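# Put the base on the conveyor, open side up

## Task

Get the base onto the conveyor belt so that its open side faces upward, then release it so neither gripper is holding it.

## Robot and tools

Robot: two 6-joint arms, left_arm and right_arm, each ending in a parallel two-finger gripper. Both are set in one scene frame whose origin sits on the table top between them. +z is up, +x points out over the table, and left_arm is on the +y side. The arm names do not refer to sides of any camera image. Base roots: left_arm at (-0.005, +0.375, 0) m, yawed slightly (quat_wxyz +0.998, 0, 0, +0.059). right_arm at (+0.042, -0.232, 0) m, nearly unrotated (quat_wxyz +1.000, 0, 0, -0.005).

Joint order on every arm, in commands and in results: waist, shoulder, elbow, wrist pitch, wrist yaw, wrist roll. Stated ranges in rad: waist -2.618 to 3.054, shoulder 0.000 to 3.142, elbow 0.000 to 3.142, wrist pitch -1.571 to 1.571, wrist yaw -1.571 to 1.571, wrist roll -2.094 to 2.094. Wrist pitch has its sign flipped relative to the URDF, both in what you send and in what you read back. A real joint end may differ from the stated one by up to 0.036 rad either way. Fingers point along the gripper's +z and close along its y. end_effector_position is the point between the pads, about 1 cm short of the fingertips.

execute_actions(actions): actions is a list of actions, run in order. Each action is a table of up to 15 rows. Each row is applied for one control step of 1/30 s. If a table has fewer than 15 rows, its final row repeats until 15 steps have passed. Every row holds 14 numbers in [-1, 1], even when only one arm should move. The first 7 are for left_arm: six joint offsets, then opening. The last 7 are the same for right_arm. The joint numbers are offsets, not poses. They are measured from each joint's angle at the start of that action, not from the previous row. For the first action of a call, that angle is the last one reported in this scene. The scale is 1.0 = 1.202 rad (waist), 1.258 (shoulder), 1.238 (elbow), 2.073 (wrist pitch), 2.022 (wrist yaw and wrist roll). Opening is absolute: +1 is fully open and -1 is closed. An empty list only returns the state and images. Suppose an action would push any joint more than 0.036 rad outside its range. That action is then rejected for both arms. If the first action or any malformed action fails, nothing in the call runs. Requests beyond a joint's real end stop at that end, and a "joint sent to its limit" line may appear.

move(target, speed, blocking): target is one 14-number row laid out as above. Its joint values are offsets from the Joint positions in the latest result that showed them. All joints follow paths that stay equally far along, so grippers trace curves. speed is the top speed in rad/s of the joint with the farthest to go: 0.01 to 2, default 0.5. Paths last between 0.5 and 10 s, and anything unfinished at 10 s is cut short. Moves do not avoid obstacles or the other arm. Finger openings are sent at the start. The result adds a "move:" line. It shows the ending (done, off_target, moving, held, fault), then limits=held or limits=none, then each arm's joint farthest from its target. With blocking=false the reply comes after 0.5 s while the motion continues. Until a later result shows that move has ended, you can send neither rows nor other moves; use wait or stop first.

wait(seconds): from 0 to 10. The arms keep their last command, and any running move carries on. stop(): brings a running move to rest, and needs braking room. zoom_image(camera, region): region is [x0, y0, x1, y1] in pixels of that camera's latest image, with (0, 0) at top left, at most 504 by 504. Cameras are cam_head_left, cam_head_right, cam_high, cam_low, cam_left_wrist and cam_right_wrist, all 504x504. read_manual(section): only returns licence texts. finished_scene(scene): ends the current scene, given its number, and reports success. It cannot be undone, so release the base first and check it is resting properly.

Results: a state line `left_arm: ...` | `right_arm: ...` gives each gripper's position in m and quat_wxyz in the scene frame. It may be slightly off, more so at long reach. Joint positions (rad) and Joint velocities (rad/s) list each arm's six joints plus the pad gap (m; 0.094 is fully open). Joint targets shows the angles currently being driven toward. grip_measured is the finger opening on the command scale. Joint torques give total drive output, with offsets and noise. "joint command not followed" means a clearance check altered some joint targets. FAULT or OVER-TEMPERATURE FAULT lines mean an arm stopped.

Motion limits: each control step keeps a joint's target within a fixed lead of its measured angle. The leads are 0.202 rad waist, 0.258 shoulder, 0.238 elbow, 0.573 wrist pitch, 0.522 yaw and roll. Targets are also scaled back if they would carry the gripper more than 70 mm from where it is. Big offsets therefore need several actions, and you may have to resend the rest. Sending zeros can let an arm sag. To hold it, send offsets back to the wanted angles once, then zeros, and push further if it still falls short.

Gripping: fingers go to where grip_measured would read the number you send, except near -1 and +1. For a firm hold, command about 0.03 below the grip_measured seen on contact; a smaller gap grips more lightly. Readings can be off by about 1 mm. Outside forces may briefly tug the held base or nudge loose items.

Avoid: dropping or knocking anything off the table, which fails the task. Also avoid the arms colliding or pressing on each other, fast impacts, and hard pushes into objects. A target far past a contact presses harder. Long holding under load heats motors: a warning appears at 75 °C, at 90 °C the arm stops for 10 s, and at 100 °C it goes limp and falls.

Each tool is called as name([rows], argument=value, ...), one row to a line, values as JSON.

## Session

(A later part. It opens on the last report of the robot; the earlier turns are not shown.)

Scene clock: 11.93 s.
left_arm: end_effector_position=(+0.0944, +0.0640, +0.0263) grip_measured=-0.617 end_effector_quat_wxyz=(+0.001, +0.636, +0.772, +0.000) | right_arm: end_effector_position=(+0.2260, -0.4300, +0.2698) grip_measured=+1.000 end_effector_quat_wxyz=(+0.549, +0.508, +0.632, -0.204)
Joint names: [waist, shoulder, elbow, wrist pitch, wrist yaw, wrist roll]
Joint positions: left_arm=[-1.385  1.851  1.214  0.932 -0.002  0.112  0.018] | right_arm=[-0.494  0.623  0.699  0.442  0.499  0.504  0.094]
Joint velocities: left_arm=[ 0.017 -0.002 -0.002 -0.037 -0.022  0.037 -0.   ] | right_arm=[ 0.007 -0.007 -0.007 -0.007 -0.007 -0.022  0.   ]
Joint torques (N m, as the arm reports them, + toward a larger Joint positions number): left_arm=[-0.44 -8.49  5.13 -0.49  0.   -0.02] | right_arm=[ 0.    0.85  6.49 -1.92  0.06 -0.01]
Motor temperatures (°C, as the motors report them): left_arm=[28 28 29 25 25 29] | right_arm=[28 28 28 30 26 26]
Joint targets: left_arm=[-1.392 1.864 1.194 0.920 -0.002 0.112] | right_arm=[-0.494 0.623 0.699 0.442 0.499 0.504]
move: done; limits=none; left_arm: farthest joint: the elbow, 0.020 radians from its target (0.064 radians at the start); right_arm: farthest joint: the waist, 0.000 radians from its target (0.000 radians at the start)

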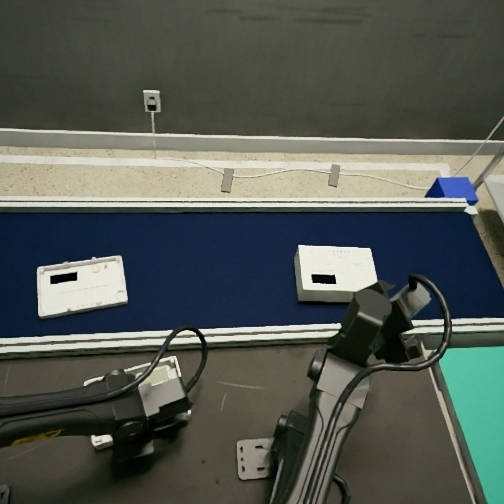

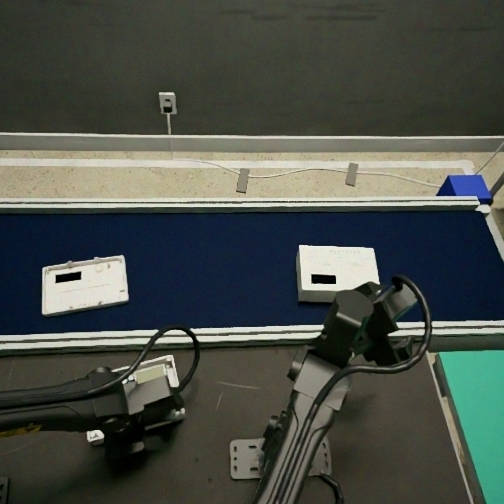

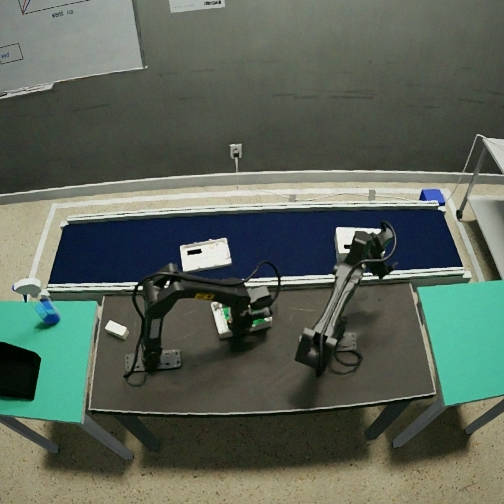

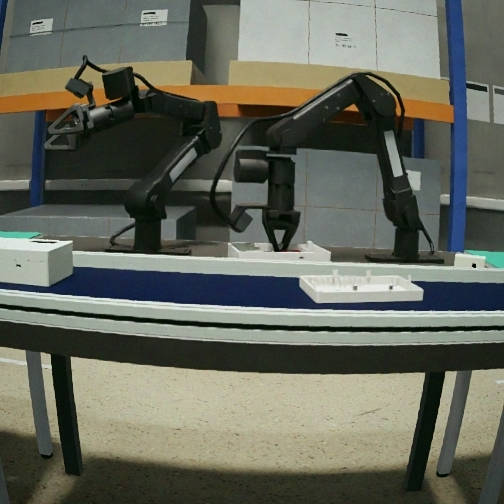

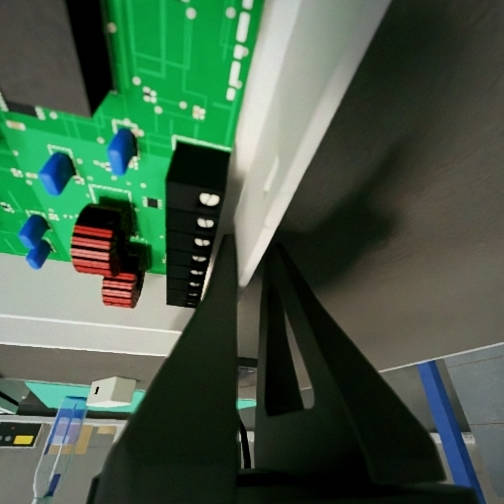

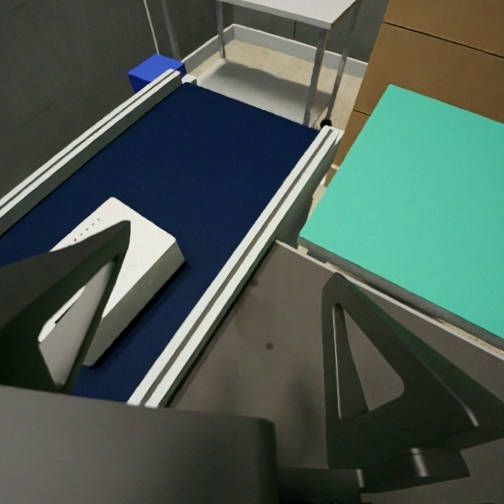

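move(target=[-0.006,0.018,-0.04,-0.024,0,0,-0.62,0,0,0,0,0,0,1], speed=0.2)

move(target=[0,0,-0.01,0,0,0,-1,0,0,0,0,0,0,1])

move(target=[0,-0.062,0.265,0.195,0,0,-1,0,0,0,0,0,0,1], speed=0.5)

Scene clock: 12.93 s.
left_arm: end_effector_position=(+0.0936, +0.0658, +0.0191) grip_measured=-0.618 end_effector_quat_wxyz=(+0.001, +0.636, +0.772, -0.001) | right_arm: end_effector_position=(+0.2260, -0.4300, +0.2698) grip_measured=+1.000 end_effector_quat_wxyz=(+0.549, +0.508, +0.632, -0.204)
Joint names: [waist, shoulder, elbow, wrist pitch, wrist yaw, wrist roll]
Joint positions: left_arm=[-1.385  1.855  1.187  0.901 -0.     0.112  0.018] | right_arm=[-0.494  0.623  0.699  0.442  0.499  0.504  0.094]
Joint velocities: left_arm=[-0.012  0.012  0.002  0.007  0.066  0.066 -0.001] | right_arm=[ 0.012  0.002 -0.022 -0.037  0.037 -0.022  0.   ]
Joint torques (N m, as the arm reports them, + toward a larger Joint positions number): left_arm=[-0.44 -7.85  4.81 -0.61 -0.01 -0.02] | right_arm=[ 0.03  0.86  6.51 -1.92  0.08 -0.02]
Motor temperatures (°C, as the motors report them): left_arm=[28 28 29 25 25 29] | right_arm=[28 28 28 31 26 26]
Joint targets: left_arm=[-1.392 1.874 1.164 0.882 -0.002 0.112] | right_arm=[-0.494 0.623 0.699 0.442 0.499 0.504]
move: off_target (left_arm); limits=none; left_arm: farthest joint: the elbow, 0.023 radians from its target (0.050 radians at the start); right_arm: farthest joint: the waist, 0.000 radians from its target (0.000 radians at the start)

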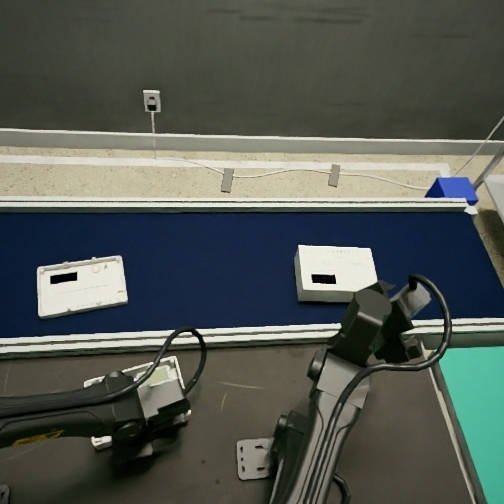

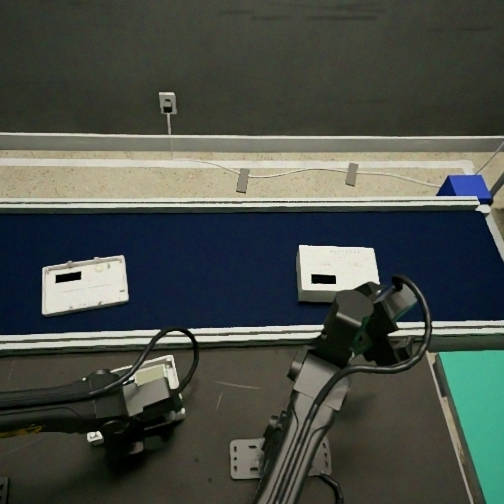

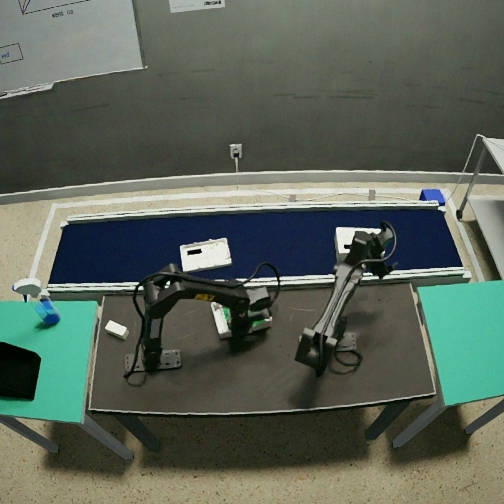

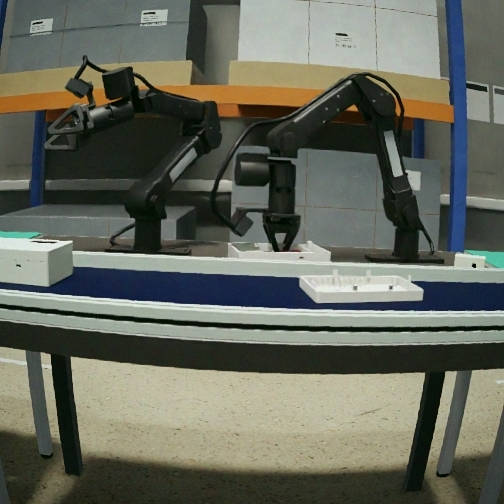

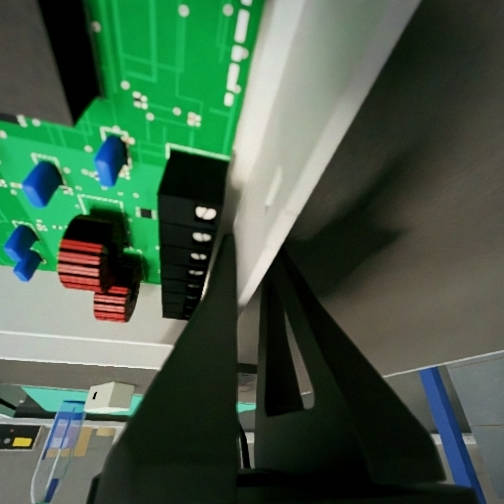

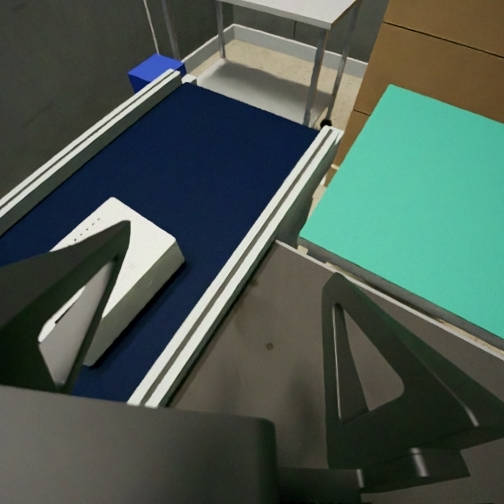

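Scene clock: 13.63 s.
left_arm: end_effector_position=(+0.0951, +0.0659, +0.0191) grip_measured=-0.960 end_effector_quat_wxyz=(+0.003, +0.634, +0.773, +0.001) | right_arm: end_effector_position=(+0.2260, -0.4300, +0.2698) grip_measured=+1.000 end_effector_quat_wxyz=(+0.549, +0.508, +0.632, -0.204)
Joint names: [waist, shoulder, elbow, wrist pitch, wrist yaw, wrist roll]
Joint positions: left_arm=[-1.383  1.855  1.187  0.899 -0.004  0.11   0.002] | right_arm=[-0.494  0.623  0.699  0.442  0.499  0.504  0.094]
Joint velocities: left_arm=[ 0.007 -0.002 -0.007 -0.037  0.007  0.051 -0.001] | right_arm=[-0.007  0.002  0.007  0.051 -0.081 -0.125  0.   ]
Joint torques (N m, as the arm reports them, + toward a larger Joint positions number): left_arm=[-0.07 -9.48  5.79 -0.41  0.03 -0.01] | right_arm=[ 0.04  0.8   6.49 -1.92  0.06  0.  ]
Motor temperatures (°C, as the motors report them): left_arm=[28 28 29 25 25 29] | right_arm=[28 28 28 31 26 26]
Joint targets: left_arm=[-1.385 1.855 1.175 0.901 -0.000 0.112] | right_arm=[-0.494 0.623 0.699 0.442 0.499 0.504]
move: done; limits=none; left_arm: farthest joint: the elbow, 0.013 radians from its target (0.013 radians at the start); right_arm: farthest joint: the waist, 0.000 radians from its target (0.000 radians at the start)

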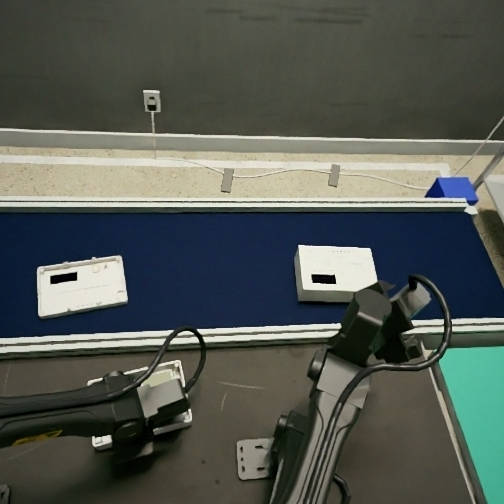

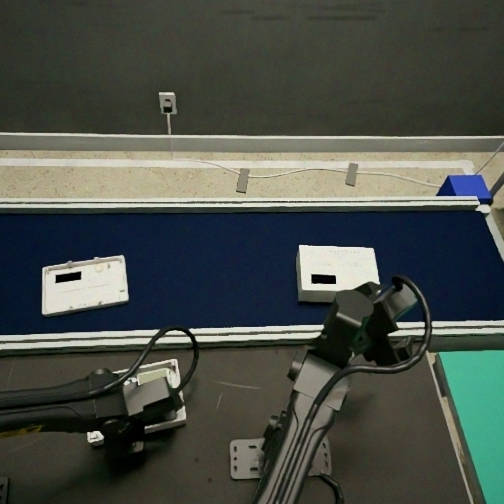

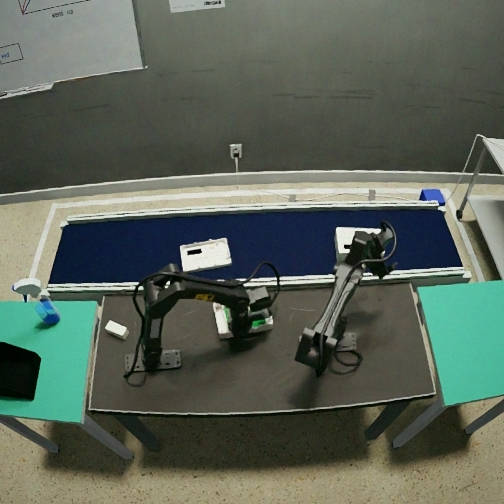

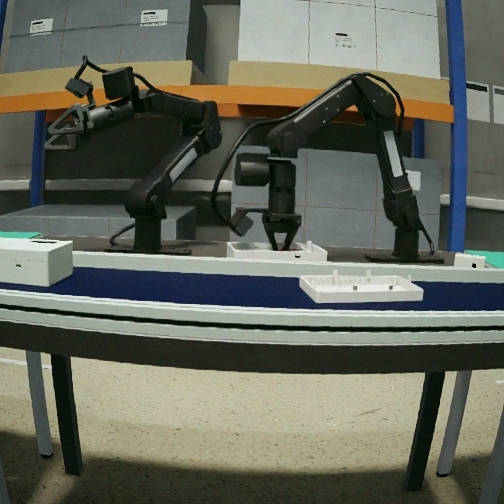

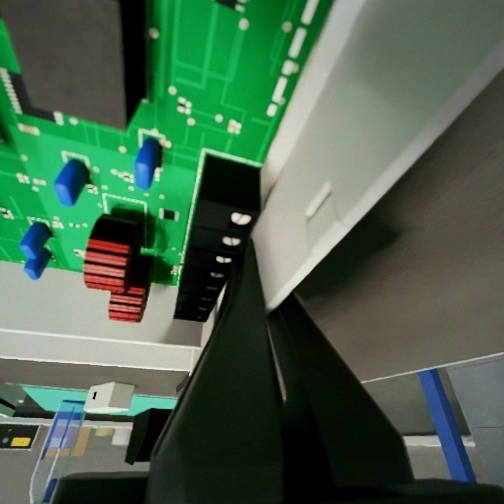

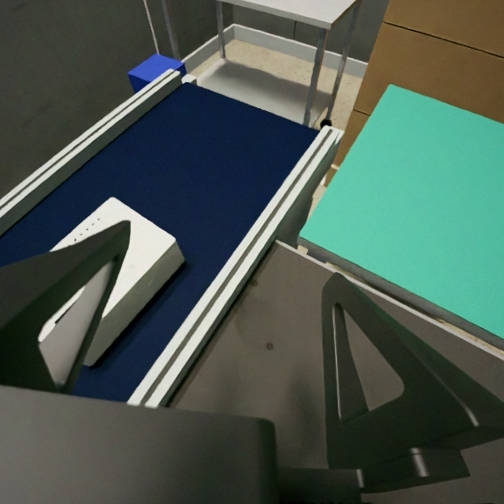

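Scene clock: 15.17 s.
left_arm: end_effector_position=(+0.0922, +0.0699, +0.1063) grip_measured=-0.960 end_effector_quat_wxyz=(-0.022, +0.634, +0.773, +0.012) | right_arm: end_effector_position=(+0.2260, -0.4300, +0.2698) grip_measured=+1.000 end_effector_quat_wxyz=(+0.549, +0.508, +0.632, -0.204)
Joint names: [waist, shoulder, elbow, wrist pitch, wrist yaw, wrist roll]
Joint positions: left_arm=[-1.383  1.804  1.48   1.297  0.005  0.11   0.002] | right_arm=[-0.494  0.623  0.699  0.442  0.499  0.504  0.094]
Joint velocities: left_arm=[-0.017  0.007 -0.022  0.007 -0.007 -0.081 -0.001] | right_arm=[ 0.012  0.002 -0.007 -0.051  0.007  0.022  0.   ]
Joint torques (N m, as the arm reports them, + toward a larger Joint positions number): left_arm=[  0.11 -11.54  10.4   -0.26  -0.09  -0.02] | right_arm=[ 0.01  0.86  6.49 -1.91  0.06  0.  ]
Motor temperatures (°C, as the motors report them): left_arm=[28 28 29 25 25 29] | right_arm=[28 28 28 31 26 26]
Joint targets: left_arm=[-1.383 1.777 1.515 1.303 -0.004 0.110] | right_arm=[-0.494 0.623 0.699 0.442 0.499 0.504]
move: off_target (left_arm); limits=none; left_arm: farthest joint: the elbow, 0.035 radians from its target (0.328 radians at the start); right_arm: farthest joint: the waist, 0.000 radians from its target (0.000 radians at the start)

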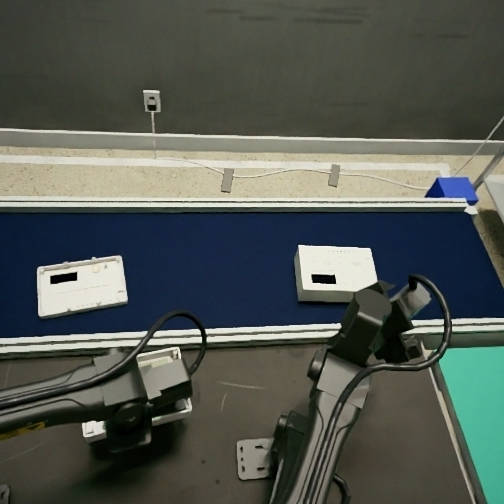

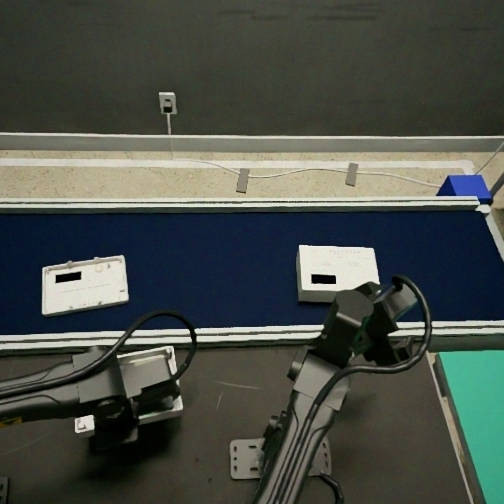

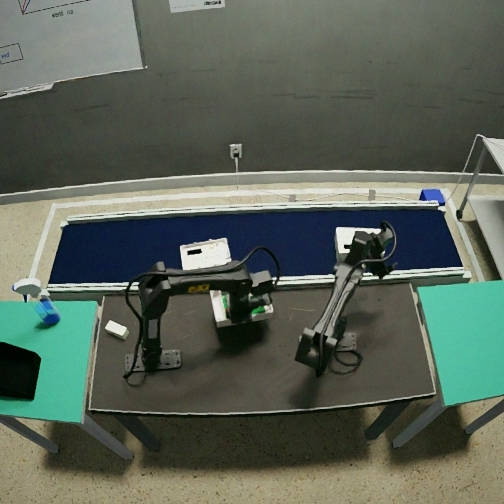

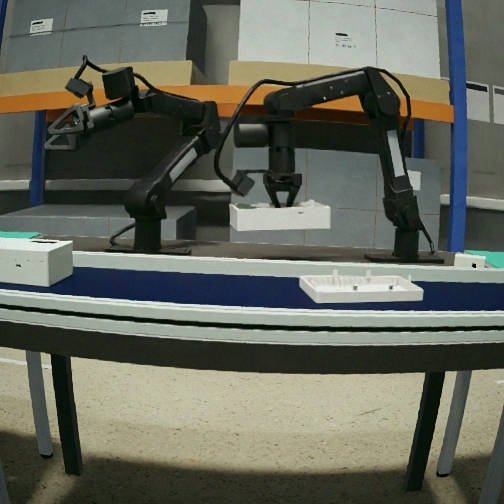

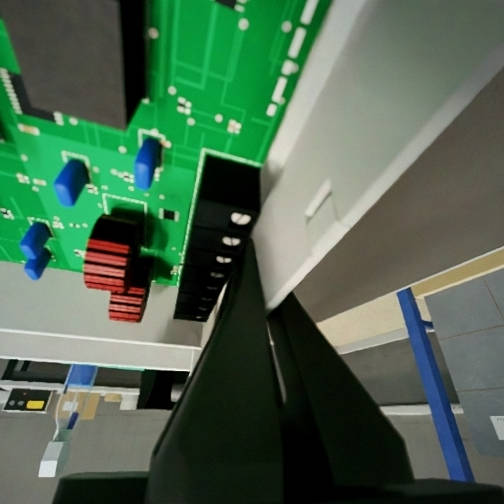

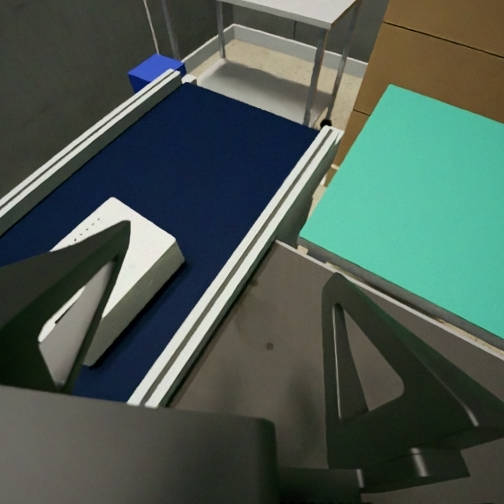

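move(target=[1,0.09,0.17,0.008,0,0.67,-1,0,0,0,0,0,0,1], speed=0.8)

move(target=[0.235,0.02,0.06,0,0,0.155,-1,0,0,0,0,0,0,1], speed=0.6)

Scene clock: 18.20 s.
left_arm: end_effector_position=(+0.3537, +0.3576, +0.1121) grip_measured=-0.960 end_effector_quat_wxyz=(-0.007, +0.685, +0.729, -0.000) | right_arm: end_effector_position=(+0.2260, -0.4300, +0.2698) grip_measured=+1.000 end_effector_quat_wxyz=(+0.549, +0.508, +0.632, -0.204)
Joint names: [waist, shoulder, elbow, wrist pitch, wrist yaw, wrist roll]
Joint positions: left_arm=[-0.173  1.916  1.649  1.315 -0.008  1.454  0.002] | right_arm=[-0.494  0.623  0.699  0.442  0.499  0.504  0.094]
Joint velocities: left_arm=[-0.012  0.012  0.002 -0.051  0.081 -0.095 -0.001] | right_arm=[ 0.002 -0.012 -0.002  0.022 -0.081 -0.007  0.   ]
Joint torques (N m, as the arm reports them, + toward a larger Joint positions number): left_arm=[ -0.47 -10.48  11.23  -0.39   0.11   0.1 ] | right_arm=[ 0.    0.86  6.47 -1.92  0.07 -0.02]
Motor temperatures (°C, as the motors report them): left_arm=[28 29 29 25 25 29] | right_arm=[28 28 28 31 26 26]
Joint targets: left_arm=[-0.180 1.917 1.691 1.314 0.004 1.465] | right_arm=[-0.494 0.623 0.699 0.442 0.499 0.504]
move: off_target (left_arm); limits=none; left_arm: farthest joint: the elbow, 0.041 radians from its target (0.210 radians at the start); right_arm: farthest joint: the waist, 0.000 radians from its target (0.000 radians at the start)

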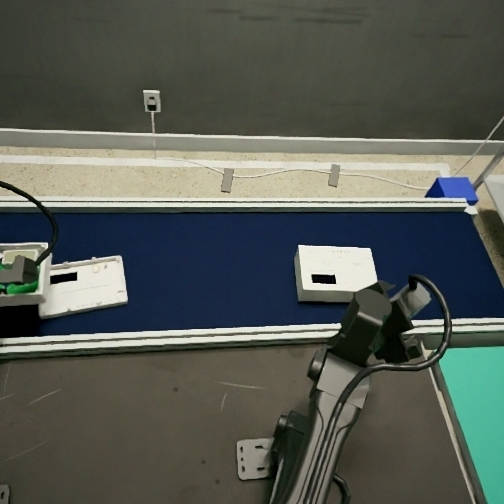

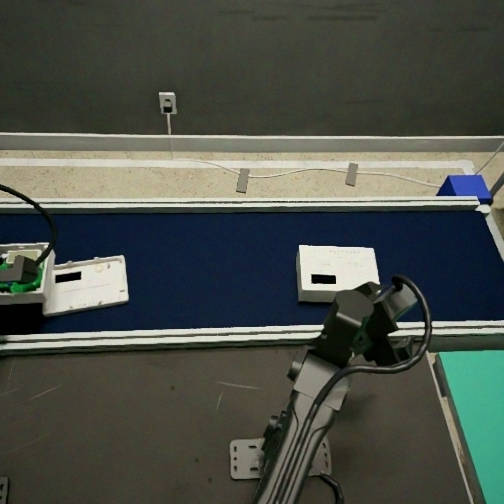

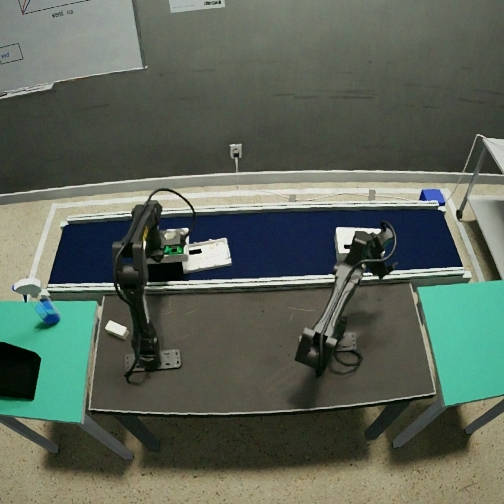

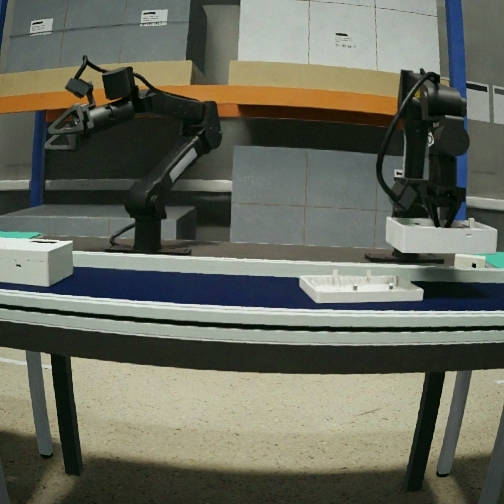

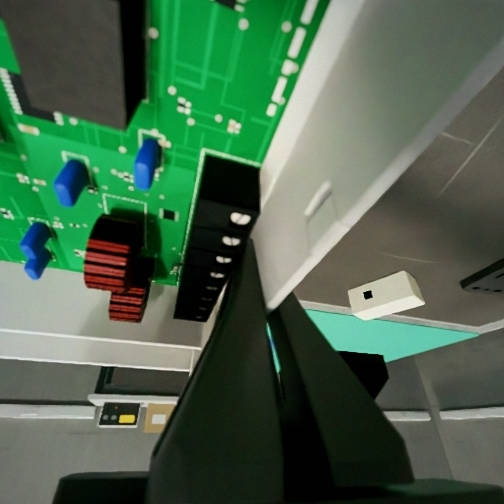

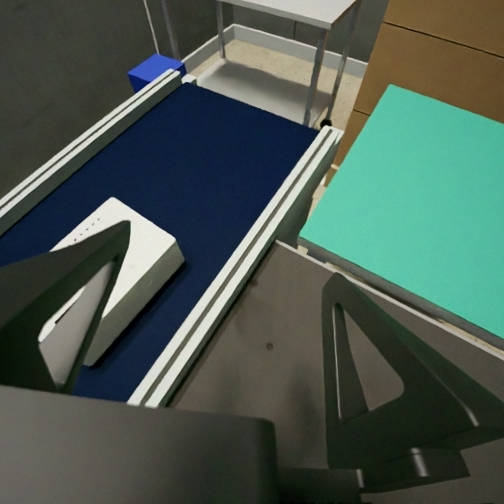

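Scene clock: 19.57 s.
left_arm: end_effector_position=(+0.3510, +0.4637, +0.1117) grip_measured=-0.960 end_effector_quat_wxyz=(-0.011, +0.691, +0.723, +0.004) | right_arm: end_effector_position=(+0.2260, -0.4300, +0.2698) grip_measured=+1.000 end_effector_quat_wxyz=(+0.549, +0.508, +0.632, -0.204)
Joint names: [waist, shoulder, elbow, wrist pitch, wrist yaw, wrist roll]
Joint positions: left_arm=[ 0.113  1.942  1.684  1.318 -0.023  1.757  0.002] | right_arm=[-0.494  0.623  0.699  0.442  0.499  0.504  0.094]
Joint velocities: left_arm=[-0.027 -0.002 -0.012  0.022  0.037 -0.022 -0.003] | right_arm=[-0.017 -0.007 -0.002  0.007  0.022 -0.007  0.   ]
Joint torques (N m, as the arm reports them, + toward a larger Joint positions number): left_arm=[ -0.32 -11.11  11.05  -0.43   0.11   0.08] | right_arm=[ 0.03  0.83  6.49 -1.92  0.05 -0.01]
Motor temperatures (°C, as the motors report them): left_arm=[28 29 29 25 25 29] | right_arm=[28 28 28 31 26 26]
Joint targets: left_arm=[0.109 1.941 1.724 1.315 -0.009 1.767] | right_arm=[-0.494 0.623 0.699 0.442 0.499 0.504]
move: off_target (left_arm); limits=none; left_arm: farthest joint: the elbow, 0.039 radians from its target (0.074 radians at the start); right_arm: farthest joint: the waist, 0.000 radians from its target (0.000 radians at the start)

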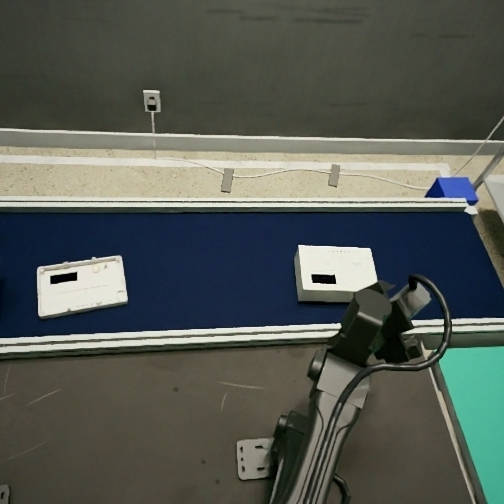

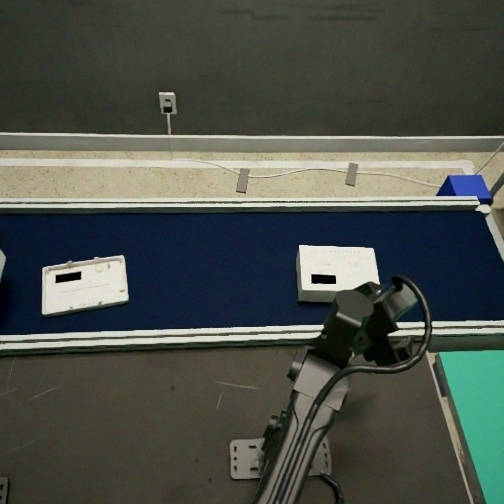

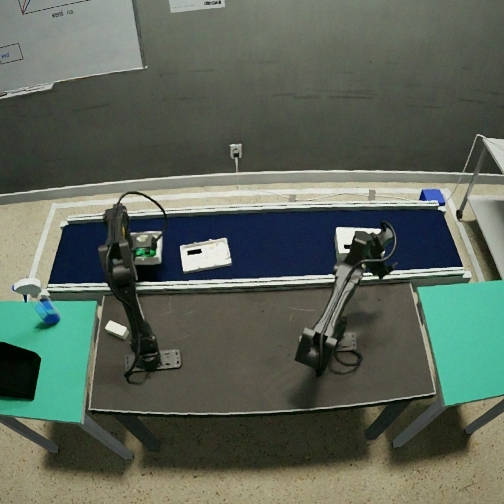

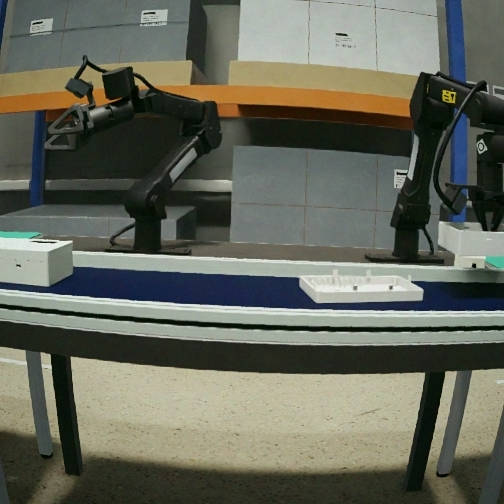

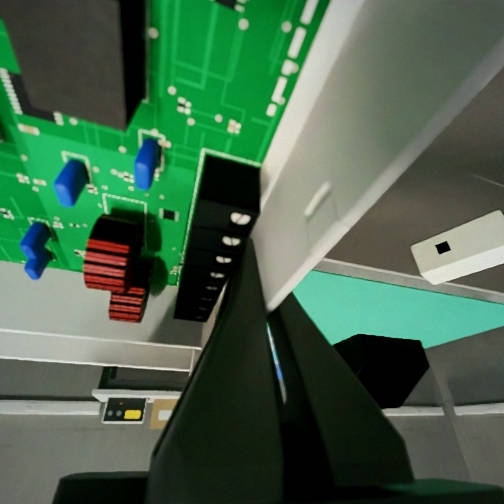

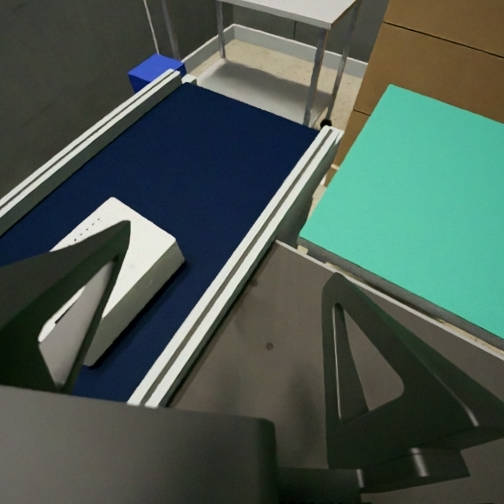

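move(target=[0,0.062,-0.105,-0.106,0,0,-1,0,0,0,0,0,0,1], speed=0.25)

Scene clock: 21.20 s.
left_arm: end_effector_position=(+0.3645, +0.4678, +0.0529) grip_measured=-0.960 end_effector_quat_wxyz=(-0.013, +0.691, +0.723, +0.006) | right_arm: end_effector_position=(+0.2260, -0.4300, +0.2698) grip_measured=+1.000 end_effector_quat_wxyz=(+0.549, +0.508, +0.632, -0.204)
Joint names: [waist, shoulder, elbow, wrist pitch, wrist yaw, wrist roll]
Joint positions: left_arm=[ 0.113  2.024  1.565  1.116 -0.028  1.757  0.002] | right_arm=[-0.494  0.623  0.699  0.442  0.499  0.504  0.094]
Joint velocities: left_arm=[-0.002 -0.002 -0.002  0.081 -0.022  0.022  0.001] | right_arm=[ 0.002  0.012 -0.002 -0.037 -0.081  0.007  0.   ]
Joint torques (N m, as the arm reports them, + toward a larger Joint positions number): left_arm=[  0.1  -11.96   6.28  -0.58   0.03  -0.02] | right_arm=[ 0.02  0.86  6.49 -1.92  0.06 -0.01]
Motor temperatures (°C, as the motors report them): left_arm=[28 29 29 25 25 29] | right_arm=[28 28 28 32 26 26]
Joint targets: left_arm=[0.113 2.020 1.554 1.098 -0.023 1.757] | right_arm=[-0.494 0.623 0.699 0.442 0.499 0.504]
move: done; limits=none; left_arm: farthest joint: the wrist pitch, 0.018 radians from its target (0.220 radians at the start); right_arm: farthest joint: the waist, 0.000 radians from its target (0.000 radians at the start)

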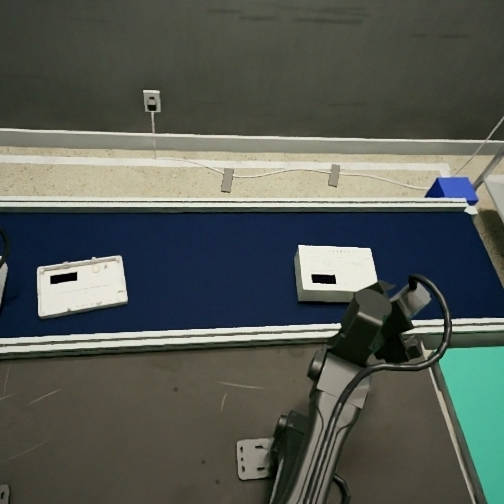

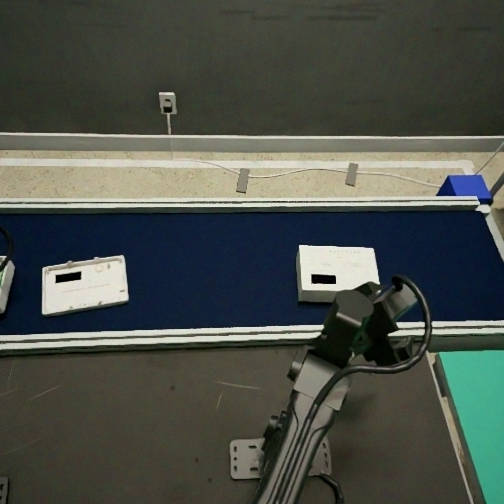

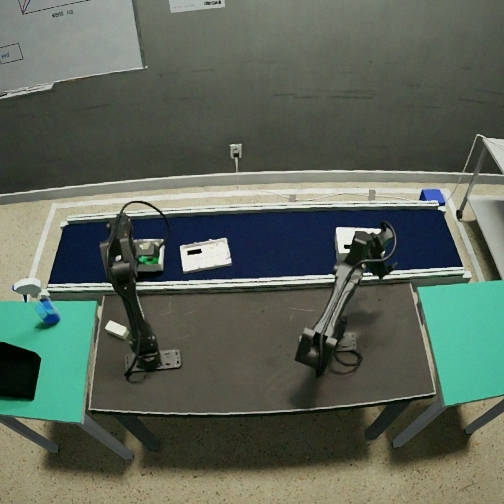

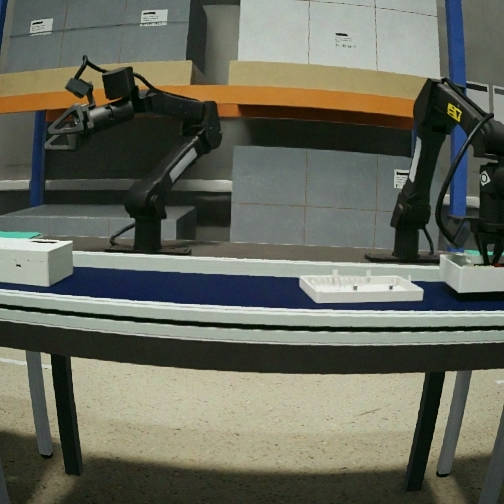

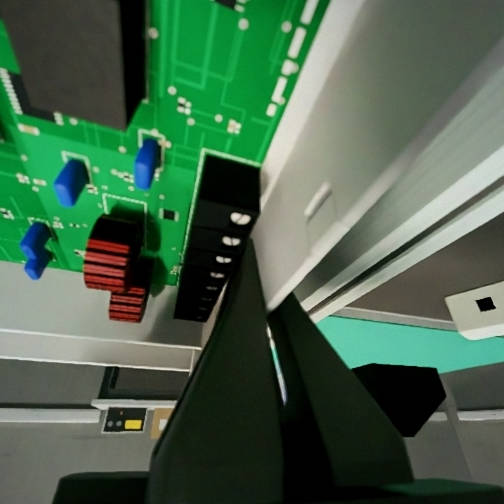

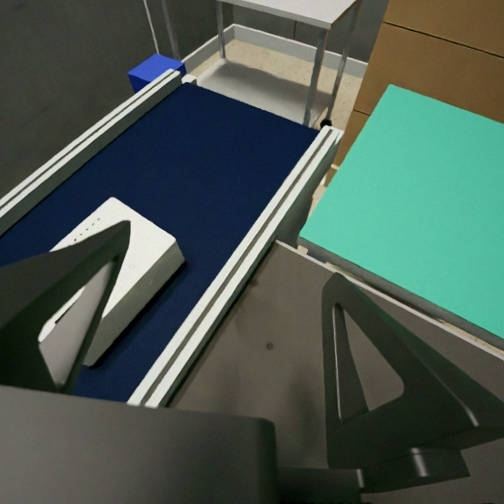

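Still about 1–1.5 cm above.

move(target=[0,0.012,-0.046,-0.035,0,0,-1,0,0,0,0,0,0,1], speed=0.15)

zoom_image(camera="cam_low", region=[384,220,504,320])

Scene clock: 22.30 s.
left_arm: end_effector_position=(+0.3639, +0.4683, +0.0372) grip_measured=-0.960 end_effector_quat_wxyz=(-0.015, +0.691, +0.723, +0.006) | right_arm: end_effector_position=(+0.2260, -0.4300, +0.2698) grip_measured=+1.000 end_effector_quat_wxyz=(+0.549, +0.508, +0.632, -0.204)
Joint names: [waist, shoulder, elbow, wrist pitch, wrist yaw, wrist roll]
Joint positions: left_arm=[ 0.113  2.038  1.522  1.06  -0.031  1.757  0.002] | right_arm=[-0.494  0.623  0.699  0.442  0.499  0.504  0.094]
Joint velocities: left_arm=[-0.017 -0.012 -0.002 -0.007 -0.051 -0.037 -0.   ] | right_arm=[ 0.012  0.002  0.002  0.051 -0.037  0.051  0.   ]
Joint torques (N m, as the arm reports them, + toward a larger Joint positions number): left_arm=[  0.13 -11.67   6.    -0.57   0.02  -0.02] | right_arm=[ 0.02  0.87  6.5  -1.92  0.07  0.  ]
Motor temperatures (°C, as the motors report them): left_arm=[28 29 29 25 25 29] | right_arm=[28 28 28 32 26 26]
Joint targets: left_arm=[0.113 2.039 1.508 1.044 -0.028 1.757] | right_arm=[-0.494 0.623 0.699 0.442 0.499 0.504]
move: done; limits=none; left_arm: farthest joint: the wrist pitch, 0.016 radians from its target (0.073 radians at the start); right_arm: farthest joint: the waist, 0.000 radians from its target (0.000 radians at the start)

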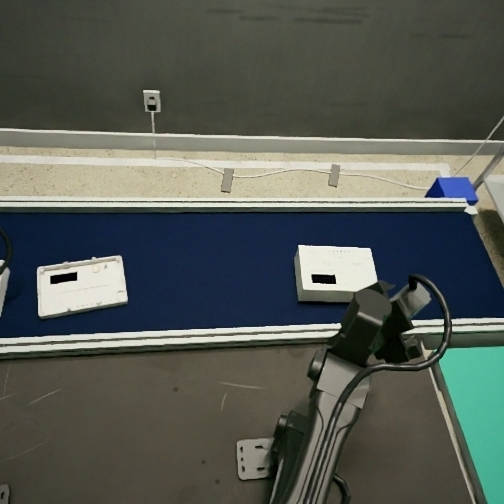

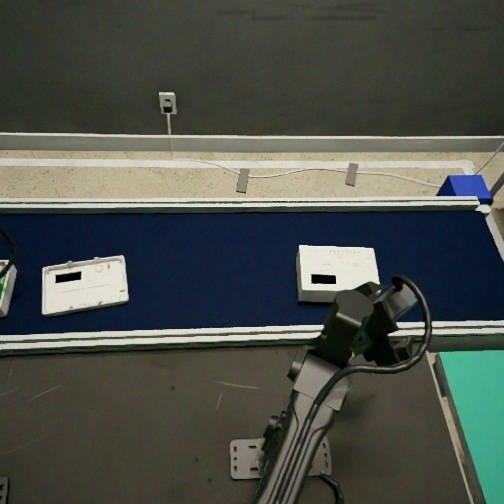

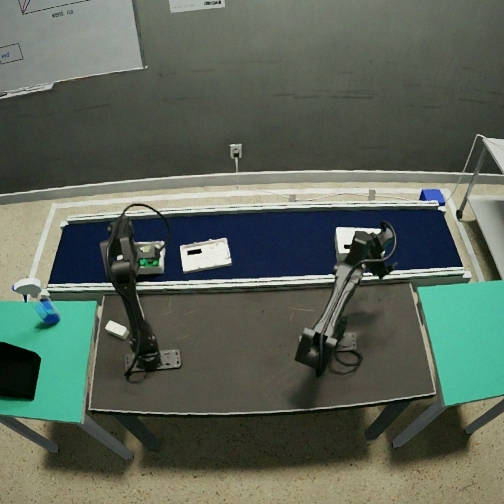

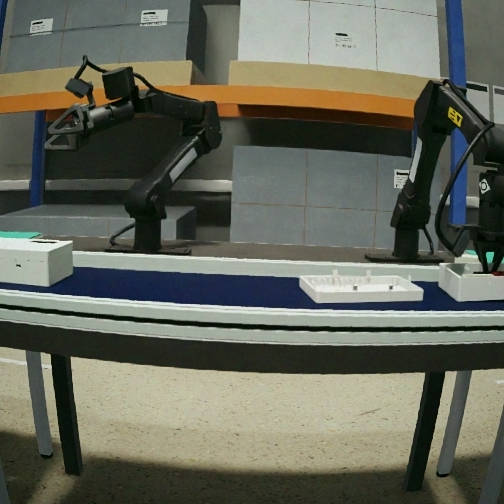

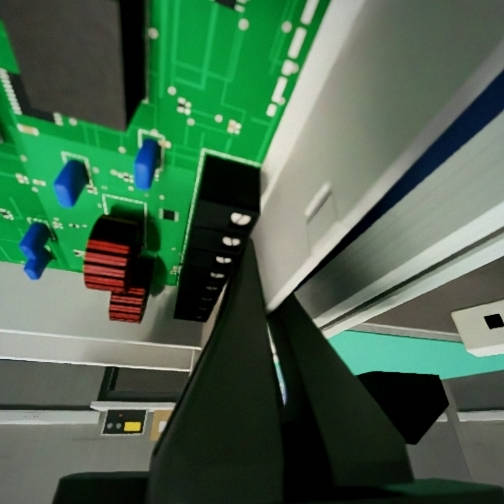

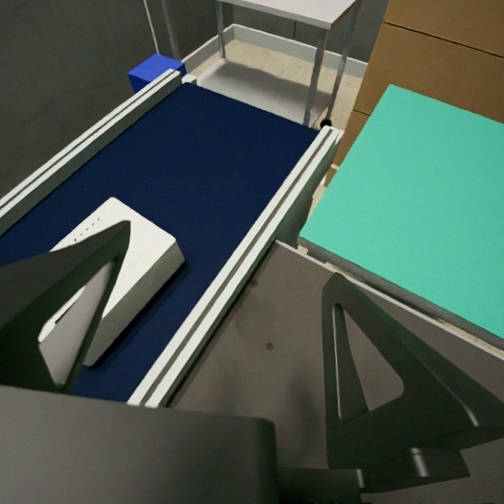

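Region (384, 220, 504, 320) of cam_low's 504x504 image, scaled by 4.200, with more detail than that image has.

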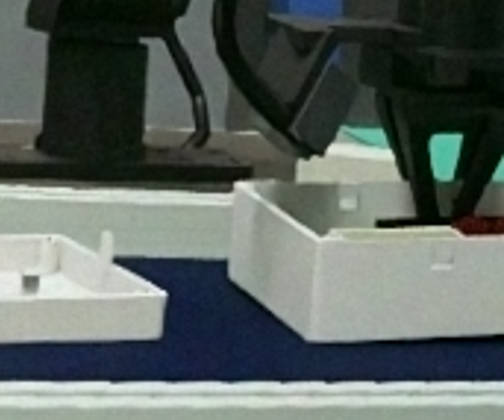

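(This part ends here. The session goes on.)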